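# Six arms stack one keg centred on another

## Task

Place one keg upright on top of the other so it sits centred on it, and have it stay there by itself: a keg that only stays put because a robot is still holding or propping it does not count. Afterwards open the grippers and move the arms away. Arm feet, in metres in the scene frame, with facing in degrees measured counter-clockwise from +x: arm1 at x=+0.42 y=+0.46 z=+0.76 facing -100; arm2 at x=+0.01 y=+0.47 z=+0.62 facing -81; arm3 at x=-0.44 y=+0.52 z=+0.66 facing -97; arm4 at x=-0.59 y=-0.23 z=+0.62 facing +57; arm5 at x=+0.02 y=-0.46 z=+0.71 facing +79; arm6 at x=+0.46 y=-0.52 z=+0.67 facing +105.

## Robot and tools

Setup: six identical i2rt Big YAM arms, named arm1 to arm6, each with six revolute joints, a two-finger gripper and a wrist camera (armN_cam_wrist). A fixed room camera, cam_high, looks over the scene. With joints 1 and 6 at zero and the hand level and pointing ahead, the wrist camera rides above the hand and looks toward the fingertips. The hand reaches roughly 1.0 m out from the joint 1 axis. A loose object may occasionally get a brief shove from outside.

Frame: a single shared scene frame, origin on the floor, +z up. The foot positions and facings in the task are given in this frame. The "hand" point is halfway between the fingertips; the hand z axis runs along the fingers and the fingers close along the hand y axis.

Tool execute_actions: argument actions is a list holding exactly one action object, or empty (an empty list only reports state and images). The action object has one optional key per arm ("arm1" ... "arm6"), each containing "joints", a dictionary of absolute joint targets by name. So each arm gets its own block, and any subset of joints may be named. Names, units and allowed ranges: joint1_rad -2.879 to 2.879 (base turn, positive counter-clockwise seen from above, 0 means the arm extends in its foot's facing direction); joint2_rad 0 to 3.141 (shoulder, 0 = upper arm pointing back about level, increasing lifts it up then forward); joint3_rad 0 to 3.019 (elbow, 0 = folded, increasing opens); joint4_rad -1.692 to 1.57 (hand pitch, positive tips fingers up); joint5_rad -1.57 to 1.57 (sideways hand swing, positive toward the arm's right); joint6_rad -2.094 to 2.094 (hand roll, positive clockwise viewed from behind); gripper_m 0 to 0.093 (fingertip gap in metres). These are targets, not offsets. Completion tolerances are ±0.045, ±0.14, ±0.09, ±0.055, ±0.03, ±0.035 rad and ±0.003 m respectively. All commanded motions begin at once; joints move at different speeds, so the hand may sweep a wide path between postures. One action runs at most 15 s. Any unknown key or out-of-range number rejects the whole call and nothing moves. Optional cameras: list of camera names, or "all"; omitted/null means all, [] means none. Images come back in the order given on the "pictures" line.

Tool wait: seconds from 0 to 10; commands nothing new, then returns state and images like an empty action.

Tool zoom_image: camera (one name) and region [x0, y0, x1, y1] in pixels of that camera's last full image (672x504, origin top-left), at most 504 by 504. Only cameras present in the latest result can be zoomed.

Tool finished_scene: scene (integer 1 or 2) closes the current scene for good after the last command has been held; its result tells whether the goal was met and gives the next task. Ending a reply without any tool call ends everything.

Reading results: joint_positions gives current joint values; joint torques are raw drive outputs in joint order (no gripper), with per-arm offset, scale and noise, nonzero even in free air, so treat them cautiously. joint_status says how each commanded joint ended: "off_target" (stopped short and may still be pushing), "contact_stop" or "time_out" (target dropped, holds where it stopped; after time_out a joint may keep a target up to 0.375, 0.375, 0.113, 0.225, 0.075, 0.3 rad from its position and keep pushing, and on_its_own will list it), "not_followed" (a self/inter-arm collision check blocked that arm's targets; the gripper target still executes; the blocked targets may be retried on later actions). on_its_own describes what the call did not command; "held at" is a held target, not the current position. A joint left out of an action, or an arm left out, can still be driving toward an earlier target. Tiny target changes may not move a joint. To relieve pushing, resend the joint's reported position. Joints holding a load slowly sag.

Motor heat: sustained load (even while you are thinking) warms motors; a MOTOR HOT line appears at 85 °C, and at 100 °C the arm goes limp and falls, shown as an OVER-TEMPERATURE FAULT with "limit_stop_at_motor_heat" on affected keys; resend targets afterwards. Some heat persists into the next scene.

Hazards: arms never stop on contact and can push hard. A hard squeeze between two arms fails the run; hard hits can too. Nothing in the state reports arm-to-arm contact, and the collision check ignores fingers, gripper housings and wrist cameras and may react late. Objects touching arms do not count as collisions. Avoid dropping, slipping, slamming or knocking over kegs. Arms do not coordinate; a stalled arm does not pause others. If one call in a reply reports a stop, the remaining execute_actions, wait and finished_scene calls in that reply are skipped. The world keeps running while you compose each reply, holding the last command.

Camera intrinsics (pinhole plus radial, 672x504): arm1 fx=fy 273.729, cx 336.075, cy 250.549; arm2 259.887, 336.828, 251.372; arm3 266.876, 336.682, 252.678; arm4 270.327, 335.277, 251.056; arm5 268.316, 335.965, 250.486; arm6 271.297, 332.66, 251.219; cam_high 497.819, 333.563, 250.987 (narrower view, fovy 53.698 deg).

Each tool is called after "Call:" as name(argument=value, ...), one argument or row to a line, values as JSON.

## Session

Call:
execute_actions(
  actions=[],
  cameras=["arm2_cam_wrist","arm5_cam_wrist","cam_high"],
)

Scene clock: 0.00 s.
Joint torques (N m, as the arm reports them, + toward a larger angle): no reading
arm1.joint_positions: joint1_rad=+0.356 joint2_rad=+0.559 joint3_rad=+1.366 joint4_rad=-1.345 joint5_rad=+0.091 joint6_rad=-0.411 gripper_m=+0.094
arm1.joint_status: not commanded
arm1.hand: x=+0.4489 y=+0.2415 z=+1.2926 quat_wxyz=(-0.271, -0.425, -0.762, +0.406) (m; scene frame)
arm2.joint_positions: joint1_rad=-0.267 joint2_rad=+0.618 joint3_rad=+1.471 joint4_rad=-1.477 joint5_rad=-0.141 joint6_rad=+0.293 gripper_m=+0.094
arm2.joint_status: not commanded
arm2.hand: x=+0.0117 y=+0.2677 z=+1.1691 quat_wxyz=(-0.390, -0.723, -0.516, +0.244) (m; scene frame)
arm3.joint_positions: joint1_rad=+0.165 joint2_rad=+0.618 joint3_rad=+1.464 joint4_rad=-1.231 joint5_rad=+0.201 joint6_rad=+0.487 gripper_m=+0.094
arm3.joint_status: not commanded
arm3.hand: x=-0.4660 y=+0.2910 z=+1.2616 quat_wxyz=(-0.441, -0.728, -0.390, +0.351) (m; scene frame)
arm4.joint_positions: joint1_rad=-0.416 joint2_rad=+0.547 joint3_rad=+1.331 joint4_rad=-1.403 joint5_rad=-0.039 joint6_rad=-0.504 gripper_m=+0.095
arm4.joint_status: not commanded
arm4.hand: x=-0.4206 y=-0.1098 z=+1.1327 quat_wxyz=(-0.455, +0.465, -0.759, -0.030) (m; scene frame)
arm5.joint_positions: joint1_rad=+0.286 joint2_rad=+0.617 joint3_rad=+1.450 joint4_rad=-1.174 joint5_rad=+0.244 joint6_rad=+0.094 gripper_m=+0.094
arm5.joint_status: not commanded
arm5.hand: x=+0.0303 y=-0.2196 z=+1.3139 quat_wxyz=(-0.444, +0.529, -0.619, -0.376) (m; scene frame)
arm6.joint_positions: joint1_rad=-0.117 joint2_rad=+0.543 joint3_rad=+1.341 joint4_rad=-1.526 joint5_rad=-0.193 joint6_rad=+0.499 gripper_m=+0.094
arm6.joint_status: not commanded
arm6.hand: x=+0.4006 y=-0.3479 z=+1.1692 quat_wxyz=(-0.103, +0.554, -0.720, -0.405) (m; scene frame)
pictures: arm2_cam_wrist, arm5_cam_wrist, cam_high
Images, in order (width x height): arm2_cam_wrist 672x504, arm5_cam_wrist 672x504, cam_high 672x504.

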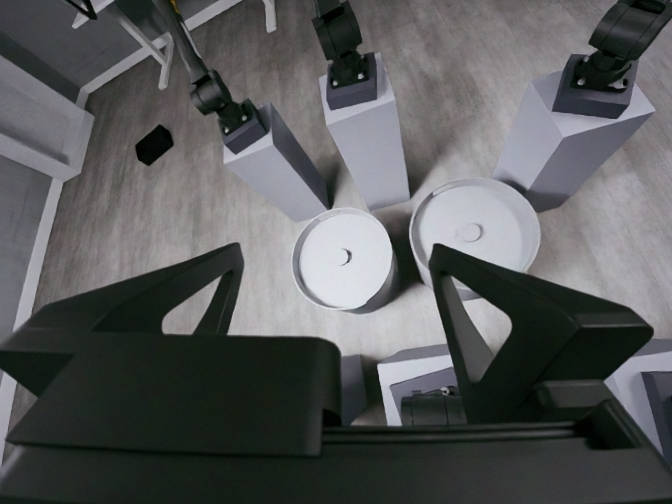

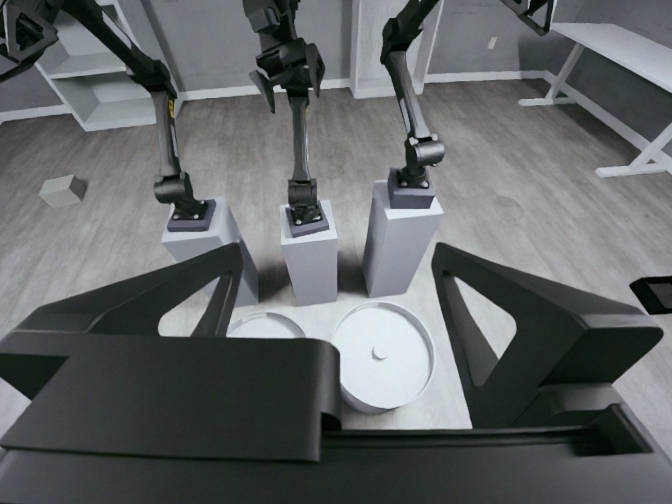

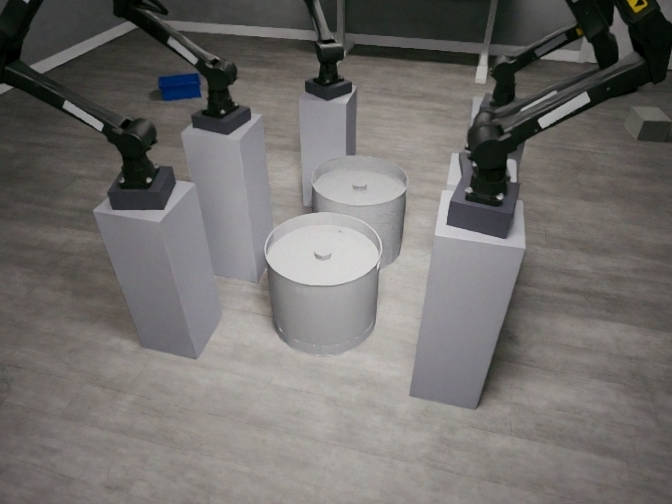

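Call:
execute_actions(
  actions=[
    {"arm5":{"joints":{"joint1_rad":-0.05,"joint2_rad":1.35,"joint3_rad":0.58,"joint4_rad":-0.9,"joint5_rad":0,"joint6_rad":-0.98}},"arm2":{"joints":{"joint1_rad":0.257,"joint2_rad":1.5,"joint3_rad":0.77,"joint4_rad":-0.9,"joint5_rad":0,"joint6_rad":1.565}},"arm1":{"joints":{"joint1_rad":0.187,"joint2_rad":2.0,"joint3_rad":1.585,"joint4_rad":-1.2,"joint5_rad":0,"joint6_rad":0.33}},"arm3":{"joints":{"joint1_rad":-0.5,"joint2_rad":0.1}},"arm4":{"joints":{"joint1_rad":0.5,"joint2_rad":0.1}},"arm6":{"joints":{"joint2_rad":0.1}}},
  ],
  cameras=[],
)

Call:
execute_actions(
  actions=[
    {"arm5":{"joints":{"joint2_rad":2.1,"joint4_rad":-0.15}},"arm2":{"joints":{"joint2_rad":1.8,"joint4_rad":-0.6}},"arm1":{"joints":{"joint2_rad":2.66,"joint4_rad":-0.48}}},
  ],
  cameras=[],
)

Call:
execute_actions(
  actions=[
    {"arm5":{"joints":{"joint2_rad":2.42,"joint3_rad":0.685,"joint4_rad":0.175}},"arm2":{"joints":{"joint2_rad":2.11,"joint4_rad":-0.21}}},
  ],
  cameras=["arm1_cam_wrist","arm2_cam_wrist","arm5_cam_wrist"],
)

Scene clock: 20.83 s.
Joint torques (N m, as the arm reports them, + toward a larger angle): arm1=[ -2.48 -18.57  10.71  -0.05  -0.07   0.19] | arm2=[ -0.46 -10.19   7.09   0.94   0.11   0.1 ] | arm3=[ 0.27 13.02  3.33  2.06 -0.1  -0.16] | arm4=[ 1.02 10.46  4.06  1.87  0.07  0.12] | arm5=[ 1.04 -6.55  5.68  0.25 -0.21 -0.06] | arm6=[-1.1  10.44  4.91  2.43  0.01  0.15]
arm1.joint_positions: joint1_rad=+0.197 joint2_rad=+1.994 joint3_rad=+1.569 joint4_rad=-1.198 joint5_rad=+0.003 joint6_rad=+0.316 gripper_m=+0.094
arm1.joint_status: all done
arm1.hand: x=+0.4374 y=-0.1147 z=+0.7931 quat_wxyz=(+0.030, -0.800, -0.599, -0.015) (m; scene frame)
arm2.joint_positions: joint1_rad=+0.262 joint2_rad=+1.495 joint3_rad=+0.757 joint4_rad=-0.916 joint5_rad=-0.001 joint6_rad=+1.549 gripper_m=+0.094
arm2.joint_status: all done
arm2.hand: x=+0.1408 y=+0.1748 z=+0.6300 quat_wxyz=(+0.040, -0.975, -0.218, +0.008) (m; scene frame)
arm3.joint_positions: joint1_rad=-0.496 joint2_rad=+0.077 joint3_rad=+1.485 joint4_rad=-1.231 joint5_rad=+0.202 joint6_rad=+0.487 gripper_m=+0.094
arm3.joint_status: all done
arm3.hand: x=-0.4389 y=+0.5833 z=+1.3071 quat_wxyz=(-0.454, -0.639, -0.069, +0.618) (m; scene frame)
arm4.joint_positions: joint1_rad=+0.494 joint2_rad=+0.083 joint3_rad=+1.359 joint4_rad=-1.403 joint5_rad=-0.039 joint6_rad=-0.504 gripper_m=+0.095
arm4.joint_status: all done
arm4.hand: x=-0.5948 y=-0.2194 z=+1.1850 quat_wxyz=(-0.573, +0.638, -0.401, -0.322) (m; scene frame)
arm5.joint_positions: joint1_rad=-0.050 joint2_rad=+1.363 joint3_rad=+0.578 joint4_rad=-0.903 joint5_rad=+0.003 joint6_rad=-0.971 gripper_m=+0.094
arm5.joint_status: all done
arm5.hand: x=+0.0792 y=-0.2159 z=+0.7079 quat_wxyz=(+0.056, +0.912, -0.405, +0.018) (m; scene frame)
arm6.joint_positions: joint1_rad=-0.117 joint2_rad=+0.083 joint3_rad=+1.361 joint4_rad=-1.526 joint5_rad=-0.193 joint6_rad=+0.499 gripper_m=+0.094
arm6.joint_status: all done
arm6.hand: x=+0.4286 y=-0.5309 z=+1.2081 quat_wxyz=(-0.204, +0.499, -0.608, -0.582) (m; scene frame)
pictures: none
No camera images: the call's "cameras" was empty. Leave "cameras" out to get every camera's image.

Scene clock: 22.43 s.
Joint torques (N m, as the arm reports them, + toward a larger angle): arm1=[ -2.52 -19.97   6.43   0.43  -0.07   0.19] | arm2=[  0.47 -13.97   5.56   0.77   0.13  -0.01] | arm3=[-0.21 11.98  3.48  2.05 -0.03 -0.14] | arm4=[ 1.11 10.19  3.93  1.84  0.08  0.1 ] | arm5=[ 0.95 -9.31  0.52  0.51 -0.2  -0.06] | arm6=[-1.09 10.42  4.94  2.43  0.    0.15]
arm1.joint_positions: joint1_rad=+0.197 joint2_rad=+2.652 joint3_rad=+1.565 joint4_rad=-0.487 joint5_rad=+0.003 joint6_rad=+0.316 gripper_m=+0.094
arm1.joint_status: all done
arm1.hand: x=+0.4338 y=-0.0996 z=+0.4131 quat_wxyz=(+0.010, -0.800, -0.600, -0.001) (m; scene frame)
arm2.joint_positions: joint1_rad=+0.262 joint2_rad=+1.810 joint3_rad=+0.757 joint4_rad=-0.616 joint5_rad=-0.001 joint6_rad=+1.550 gripper_m=+0.094
arm2.joint_status: all done
arm2.hand: x=+0.1485 y=+0.1569 z=+0.5245 quat_wxyz=(+0.047, -0.975, -0.217, +0.010) (m; scene frame)
arm3.joint_positions: joint1_rad=-0.496 joint2_rad=+0.077 joint3_rad=+1.485 joint4_rad=-1.231 joint5_rad=+0.202 joint6_rad=+0.487 gripper_m=+0.094
arm3.joint_status: not commanded
arm3.hand: x=-0.4389 y=+0.5833 z=+1.3071 quat_wxyz=(-0.454, -0.639, -0.069, +0.618) (m; scene frame)
arm4.joint_positions: joint1_rad=+0.495 joint2_rad=+0.083 joint3_rad=+1.359 joint4_rad=-1.403 joint5_rad=-0.039 joint6_rad=-0.504 gripper_m=+0.095
arm4.joint_status: not commanded
arm4.hand: x=-0.5948 y=-0.2194 z=+1.1850 quat_wxyz=(-0.573, +0.638, -0.401, -0.322) (m; scene frame)
arm5.joint_positions: joint1_rad=-0.050 joint2_rad=+2.098 joint3_rad=+0.578 joint4_rad=-0.159 joint5_rad=+0.002 joint6_rad=-0.971 gripper_m=+0.094
arm5.joint_status: all done
arm5.hand: x=+0.0846 y=-0.2043 z=+0.5049 quat_wxyz=(+0.052, +0.913, -0.405, +0.017) (m; scene frame)
arm6.joint_positions: joint1_rad=-0.117 joint2_rad=+0.083 joint3_rad=+1.361 joint4_rad=-1.526 joint5_rad=-0.193 joint6_rad=+0.499 gripper_m=+0.094
arm6.joint_status: not commanded
arm6.hand: x=+0.4286 y=-0.5309 z=+1.2081 quat_wxyz=(-0.204, +0.499, -0.608, -0.582) (m; scene frame)
pictures: none
No camera images: the call's "cameras" was empty. Leave "cameras" out to get every camera's image.

Scene clock: 23.60 s.
Joint torques (N m, as the arm reports them, + toward a larger angle): arm1=[ -2.49 -19.55   6.33   0.52  -0.07   0.19] | arm2=[  1.34 -16.11   2.81   1.08   0.07  -0.03] | arm3=[ 0.85 12.42  3.15  2.02 -0.06 -0.17] | arm4=[ 1.04 10.29  3.97  1.84  0.07  0.1 ] | arm5=[  0.86 -11.04  -1.07   0.81  -0.21  -0.05] | arm6=[-1.09 10.41  4.94  2.43  0.01  0.14]
arm1.joint_positions: joint1_rad=+0.197 joint2_rad=+2.652 joint3_rad=+1.565 joint4_rad=-0.487 joint5_rad=+0.003 joint6_rad=+0.316 gripper_m=+0.094
arm1.joint_status: not commanded
arm1.hand: x=+0.4338 y=-0.0996 z=+0.4131 quat_wxyz=(+0.010, -0.800, -0.600, -0.001) (m; scene frame)
arm2.joint_positions: joint1_rad=+0.262 joint2_rad=+2.122 joint3_rad=+0.759 joint4_rad=-0.226 joint5_rad=-0.001 joint6_rad=+1.550 gripper_m=+0.094
arm2.joint_status: all done
arm2.hand: x=+0.1524 y=+0.1476 z=+0.4168 quat_wxyz=(+0.008, -0.976, -0.218, +0.002) (m; scene frame)
arm3.joint_positions: joint1_rad=-0.496 joint2_rad=+0.077 joint3_rad=+1.485 joint4_rad=-1.231 joint5_rad=+0.202 joint6_rad=+0.487 gripper_m=+0.094
arm3.joint_status: not commanded
arm3.hand: x=-0.4389 y=+0.5833 z=+1.3071 quat_wxyz=(-0.454, -0.639, -0.069, +0.618) (m; scene frame)
arm4.joint_positions: joint1_rad=+0.494 joint2_rad=+0.083 joint3_rad=+1.359 joint4_rad=-1.403 joint5_rad=-0.039 joint6_rad=-0.504 gripper_m=+0.095
arm4.joint_status: not commanded
arm4.hand: x=-0.5948 y=-0.2194 z=+1.1850 quat_wxyz=(-0.573, +0.638, -0.401, -0.322) (m; scene frame)
arm5.joint_positions: joint1_rad=-0.050 joint2_rad=+2.430 joint3_rad=+0.683 joint4_rad=+0.165 joint5_rad=+0.002 joint6_rad=-0.972 gripper_m=+0.094
arm5.joint_status: all done
arm5.hand: x=+0.0902 y=-0.1855 z=+0.4116 quat_wxyz=(+0.004, +0.914, -0.405, +0.008) (m; scene frame)
arm6.joint_positions: joint1_rad=-0.117 joint2_rad=+0.083 joint3_rad=+1.361 joint4_rad=-1.526 joint5_rad=-0.193 joint6_rad=+0.499 gripper_m=+0.094
arm6.joint_status: not commanded
arm6.hand: x=+0.4286 y=-0.5309 z=+1.2081 quat_wxyz=(-0.204, +0.499, -0.608, -0.582) (m; scene frame)
pictures: arm1_cam_wrist, arm2_cam_wrist, arm5_cam_wrist
Images, in order (width x height): arm1_cam_wrist 672x504, arm2_cam_wrist 672x504, arm5_cam_wrist 672x504.

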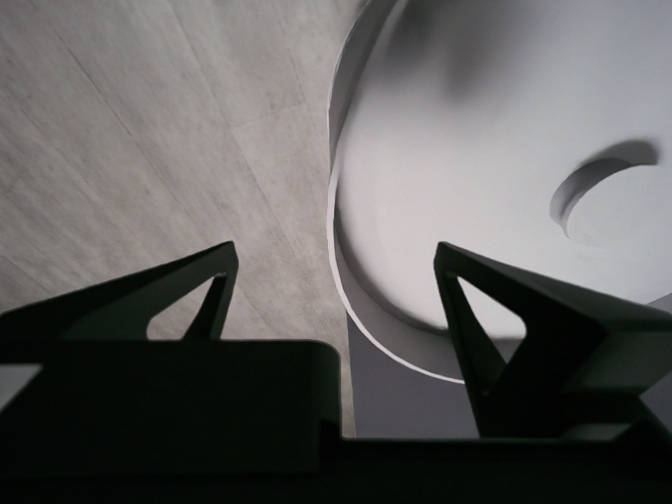

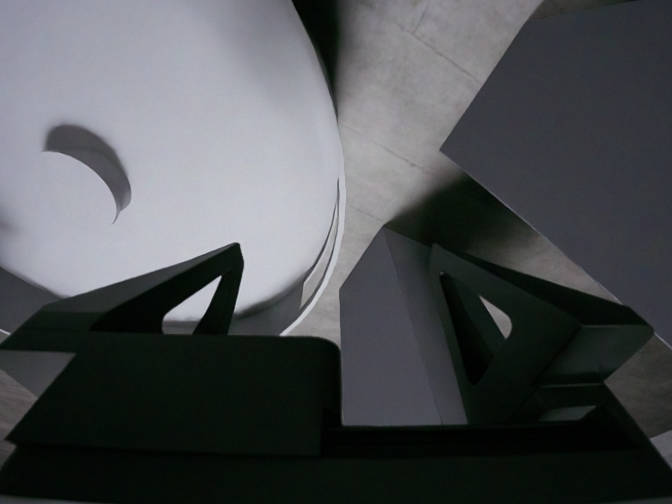

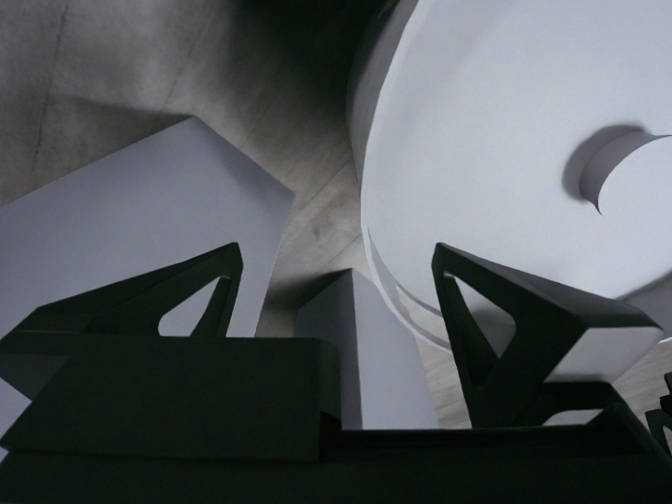

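Call:
execute_actions(
  actions=[
    {"arm5":{"joints":{"joint1_rad":-0.135,"joint6_rad":-1.2,"joint2_rad":2.54,"joint3_rad":0.75,"joint4_rad":0.22}},"arm2":{"joints":{"joint1_rad":0.22,"joint2_rad":2.23,"joint3_rad":0.8,"joint4_rad":-0.13,"joint6_rad":1.41}},"arm1":{"joints":{"joint1_rad":0.197,"joint6_rad":0.37,"joint2_rad":2.74,"joint3_rad":1.64,"joint4_rad":-0.45}}},
  ],
  cameras=[],
)

Call:
execute_actions(
  actions=[
    {"arm5":{"joints":{"joint2_rad":2.65,"joint3_rad":0.81,"joint4_rad":0.27}},"arm2":{"joints":{"joint2_rad":2.34,"joint3_rad":0.835,"joint4_rad":-0.06}},"arm1":{"joints":{"joint2_rad":2.82,"joint3_rad":1.70,"joint4_rad":-0.43}}},
  ],
  cameras=[],
)

Call:
execute_actions(
  actions=[
    {"arm5":{"joints":{"joint2_rad":2.745,"joint3_rad":0.873,"joint4_rad":0.31}},"arm2":{"joints":{"joint2_rad":2.44,"joint3_rad":0.875,"joint4_rad":0.01}},"arm1":{"joints":{"joint2_rad":2.9,"joint3_rad":1.76,"joint4_rad":-0.41}}},
  ],
  cameras=["arm1_cam_wrist","arm2_cam_wrist","arm5_cam_wrist"],
)

Call:
execute_actions(
  actions=[
    {"arm5":{"joints":{"gripper_m":0}},"arm2":{"joints":{"gripper_m":0}},"arm1":{"joints":{"gripper_m":0}}},
  ],
  cameras=[],
)

Scene clock: 44.87 s.
Joint torques (N m, as the arm reports them, + toward a larger angle): arm1=[ -1.84 -19.75   5.7    0.44  -0.07   0.19] | arm2=[  0.3  -15.59   1.6    1.05   0.07  -0.3 ] | arm3=[ 0.75 13.16  3.45  2.02 -0.03 -0.14] | arm4=[ 1.16 10.21  3.93  1.85  0.07  0.11] | arm5=[  1.22 -10.31  -1.74   0.48  -0.14  -0.07] | arm6=[-1.08 10.41  4.94  2.43  0.    0.14]
arm1.joint_positions: joint1_rad=+0.197 joint2_rad=+2.726 joint3_rad=+1.626 joint4_rad=-0.454 joint5_rad=+0.003 joint6_rad=+0.356 gripper_m=+0.094
arm1.joint_status: all done
arm1.hand: x=+0.4338 y=-0.1077 z=+0.3836 quat_wxyz=(+0.002, -0.812, -0.584, +0.005) (m; scene frame)
arm2.joint_positions: joint1_rad=+0.222 joint2_rad=+2.235 joint3_rad=+0.797 joint4_rad=-0.144 joint5_rad=-0.001 joint6_rad=+1.426 gripper_m=+0.094
arm2.joint_status: all done
arm2.hand: x=+0.1412 y=+0.1377 z=+0.3814 quat_wxyz=(+0.004, -0.966, -0.258, +0.001) (m; scene frame)
arm3.joint_positions: joint1_rad=-0.496 joint2_rad=+0.077 joint3_rad=+1.485 joint4_rad=-1.231 joint5_rad=+0.202 joint6_rad=+0.487 gripper_m=+0.094
arm3.joint_status: not commanded
arm3.hand: x=-0.4389 y=+0.5833 z=+1.3071 quat_wxyz=(-0.454, -0.639, -0.069, +0.618) (m; scene frame)
arm4.joint_positions: joint1_rad=+0.495 joint2_rad=+0.083 joint3_rad=+1.359 joint4_rad=-1.403 joint5_rad=-0.039 joint6_rad=-0.504 gripper_m=+0.095
arm4.joint_status: not commanded
arm4.hand: x=-0.5948 y=-0.2194 z=+1.1850 quat_wxyz=(-0.573, +0.638, -0.401, -0.322) (m; scene frame)
arm5.joint_positions: joint1_rad=-0.140 joint2_rad=+2.539 joint3_rad=+0.754 joint4_rad=+0.217 joint5_rad=+0.001 joint6_rad=-1.190 gripper_m=+0.094
arm5.joint_status: all done
arm5.hand: x=+0.1178 y=-0.1844 z=+0.3776 quat_wxyz=(-0.003, +0.938, -0.345, +0.007) (m; scene frame)
arm6.joint_positions: joint1_rad=-0.117 joint2_rad=+0.083 joint3_rad=+1.361 joint4_rad=-1.526 joint5_rad=-0.193 joint6_rad=+0.499 gripper_m=+0.094
arm6.joint_status: not commanded
arm6.hand: x=+0.4286 y=-0.5309 z=+1.2081 quat_wxyz=(-0.204, +0.499, -0.608, -0.582) (m; scene frame)
pictures: none
No camera images: the call's "cameras" was empty. Leave "cameras" out to get every camera's image.

Scene clock: 45.73 s.
Joint torques (N m, as the arm reports them, + toward a larger angle): arm1=[ -1.81 -19.55   5.66   0.44  -0.07   0.19] | arm2=[  0.19 -16.45   0.93   0.93   0.08  -0.29] | arm3=[ 0.4  12.73  3.47  1.94 -0.07 -0.14] | arm4=[ 1.04 10.3   3.92  1.84  0.07  0.09] | arm5=[  1.45 -10.86  -2.26   0.54  -0.16  -0.05] | arm6=[-1.07 10.43  4.93  2.43  0.01  0.14]
arm1.joint_positions: joint1_rad=+0.197 joint2_rad=+2.809 joint3_rad=+1.685 joint4_rad=-0.435 joint5_rad=+0.003 joint6_rad=+0.356 gripper_m=+0.094
arm1.joint_status: all done
arm1.hand: x=+0.4334 y=-0.1043 z=+0.3484 quat_wxyz=(+0.004, -0.812, -0.584, +0.004) (m; scene frame)
arm2.joint_positions: joint1_rad=+0.222 joint2_rad=+2.344 joint3_rad=+0.834 joint4_rad=-0.075 joint5_rad=-0.001 joint6_rad=+1.425 gripper_m=+0.094
arm2.joint_status: all done
arm2.hand: x=+0.1403 y=+0.1398 z=+0.3459 quat_wxyz=(+0.006, -0.966, -0.259, +0.001) (m; scene frame)
arm3.joint_positions: joint1_rad=-0.496 joint2_rad=+0.077 joint3_rad=+1.485 joint4_rad=-1.231 joint5_rad=+0.202 joint6_rad=+0.487 gripper_m=+0.094
arm3.joint_status: not commanded
arm3.hand: x=-0.4389 y=+0.5833 z=+1.3071 quat_wxyz=(-0.454, -0.639, -0.069, +0.618) (m; scene frame)
arm4.joint_positions: joint1_rad=+0.494 joint2_rad=+0.083 joint3_rad=+1.359 joint4_rad=-1.403 joint5_rad=-0.039 joint6_rad=-0.504 gripper_m=+0.095
arm4.joint_status: not commanded
arm4.hand: x=-0.5948 y=-0.2194 z=+1.1850 quat_wxyz=(-0.573, +0.638, -0.401, -0.322) (m; scene frame)
arm5.joint_positions: joint1_rad=-0.140 joint2_rad=+2.650 joint3_rad=+0.816 joint4_rad=+0.265 joint5_rad=+0.001 joint6_rad=-1.191 gripper_m=+0.094
arm5.joint_status: all done
arm5.hand: x=+0.1172 y=-0.1874 z=+0.3423 quat_wxyz=(-0.002, +0.939, -0.345, +0.007) (m; scene frame)
arm6.joint_positions: joint1_rad=-0.117 joint2_rad=+0.083 joint3_rad=+1.361 joint4_rad=-1.526 joint5_rad=-0.193 joint6_rad=+0.499 gripper_m=+0.094
arm6.joint_status: not commanded
arm6.hand: x=+0.4286 y=-0.5309 z=+1.2081 quat_wxyz=(-0.204, +0.499, -0.608, -0.582) (m; scene frame)
pictures: none
No camera images: the call's "cameras" was empty. Leave "cameras" out to get every camera's image.

Scene clock: 46.77 s.
Joint torques (N m, as the arm reports them, + toward a larger angle): arm1=[ -1.92 -19.68   5.21   0.49  -0.06   0.18] | arm2=[  0.76 -15.9    0.48   0.99   0.1   -0.28] | arm3=[ 0.3  12.25  3.24  1.89 -0.09 -0.14] | arm4=[ 1.05 10.24  3.93  1.86  0.07  0.1 ] | arm5=[  1.4  -11.16  -2.35   0.6   -0.15  -0.05] | arm6=[-1.06 10.41  4.94  2.44  0.01  0.14]
arm1.joint_positions: joint1_rad=+0.197 joint2_rad=+2.887 joint3_rad=+1.746 joint4_rad=-0.414 joint5_rad=+0.002 joint6_rad=+0.356 gripper_m=+0.094
arm1.joint_status: all done
arm1.hand: x=+0.4331 y=-0.1022 z=+0.3157 quat_wxyz=(+0.002, -0.812, -0.583, +0.005) (m; scene frame)
arm2.joint_positions: joint1_rad=+0.222 joint2_rad=+2.442 joint3_rad=+0.874 joint4_rad=-0.005 joint5_rad=-0.001 joint6_rad=+1.425 gripper_m=+0.094
arm2.joint_status: all done
arm2.hand: x=+0.1409 y=+0.1383 z=+0.3133 quat_wxyz=(+0.000, -0.966, -0.259, +0.000) (m; scene frame)
arm3.joint_positions: joint1_rad=-0.496 joint2_rad=+0.077 joint3_rad=+1.485 joint4_rad=-1.231 joint5_rad=+0.202 joint6_rad=+0.487 gripper_m=+0.094
arm3.joint_status: not commanded
arm3.hand: x=-0.4389 y=+0.5833 z=+1.3071 quat_wxyz=(-0.454, -0.639, -0.069, +0.618) (m; scene frame)
arm4.joint_positions: joint1_rad=+0.495 joint2_rad=+0.083 joint3_rad=+1.359 joint4_rad=-1.403 joint5_rad=-0.039 joint6_rad=-0.504 gripper_m=+0.095
arm4.joint_status: not commanded
arm4.hand: x=-0.5948 y=-0.2194 z=+1.1850 quat_wxyz=(-0.573, +0.638, -0.401, -0.322) (m; scene frame)
arm5.joint_positions: joint1_rad=-0.140 joint2_rad=+2.742 joint3_rad=+0.879 joint4_rad=+0.304 joint5_rad=+0.001 joint6_rad=-1.191 gripper_m=+0.094
arm5.joint_status: all done
arm5.hand: x=+0.1181 y=-0.1861 z=+0.3110 quat_wxyz=(-0.007, +0.939, -0.345, +0.006) (m; scene frame)
arm6.joint_positions: joint1_rad=-0.117 joint2_rad=+0.083 joint3_rad=+1.361 joint4_rad=-1.526 joint5_rad=-0.193 joint6_rad=+0.499 gripper_m=+0.094
arm6.joint_status: not commanded
arm6.hand: x=+0.4286 y=-0.5309 z=+1.2081 quat_wxyz=(-0.204, +0.499, -0.608, -0.582) (m; scene frame)
pictures: arm1_cam_wrist, arm2_cam_wrist, arm5_cam_wrist
Images, in order (width x height): arm1_cam_wrist 672x504, arm2_cam_wrist 672x504, arm5_cam_wrist 672x504.

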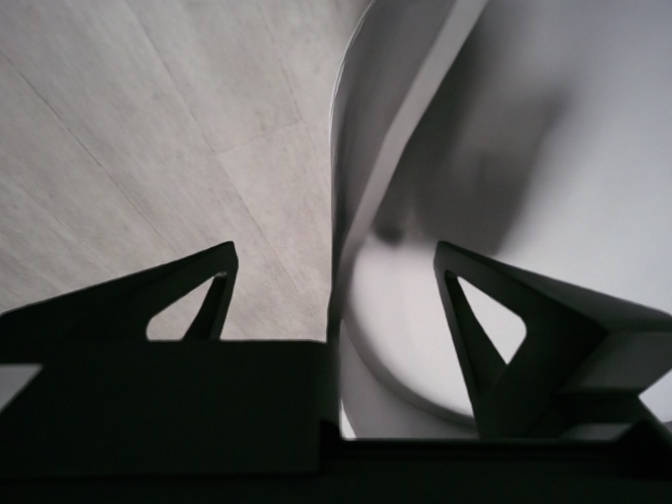

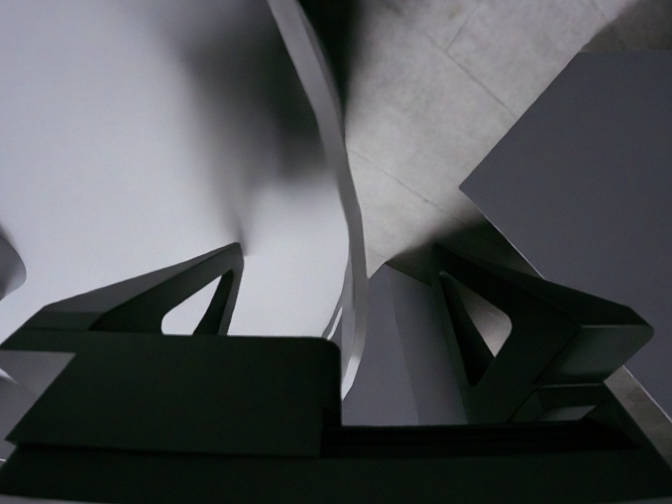

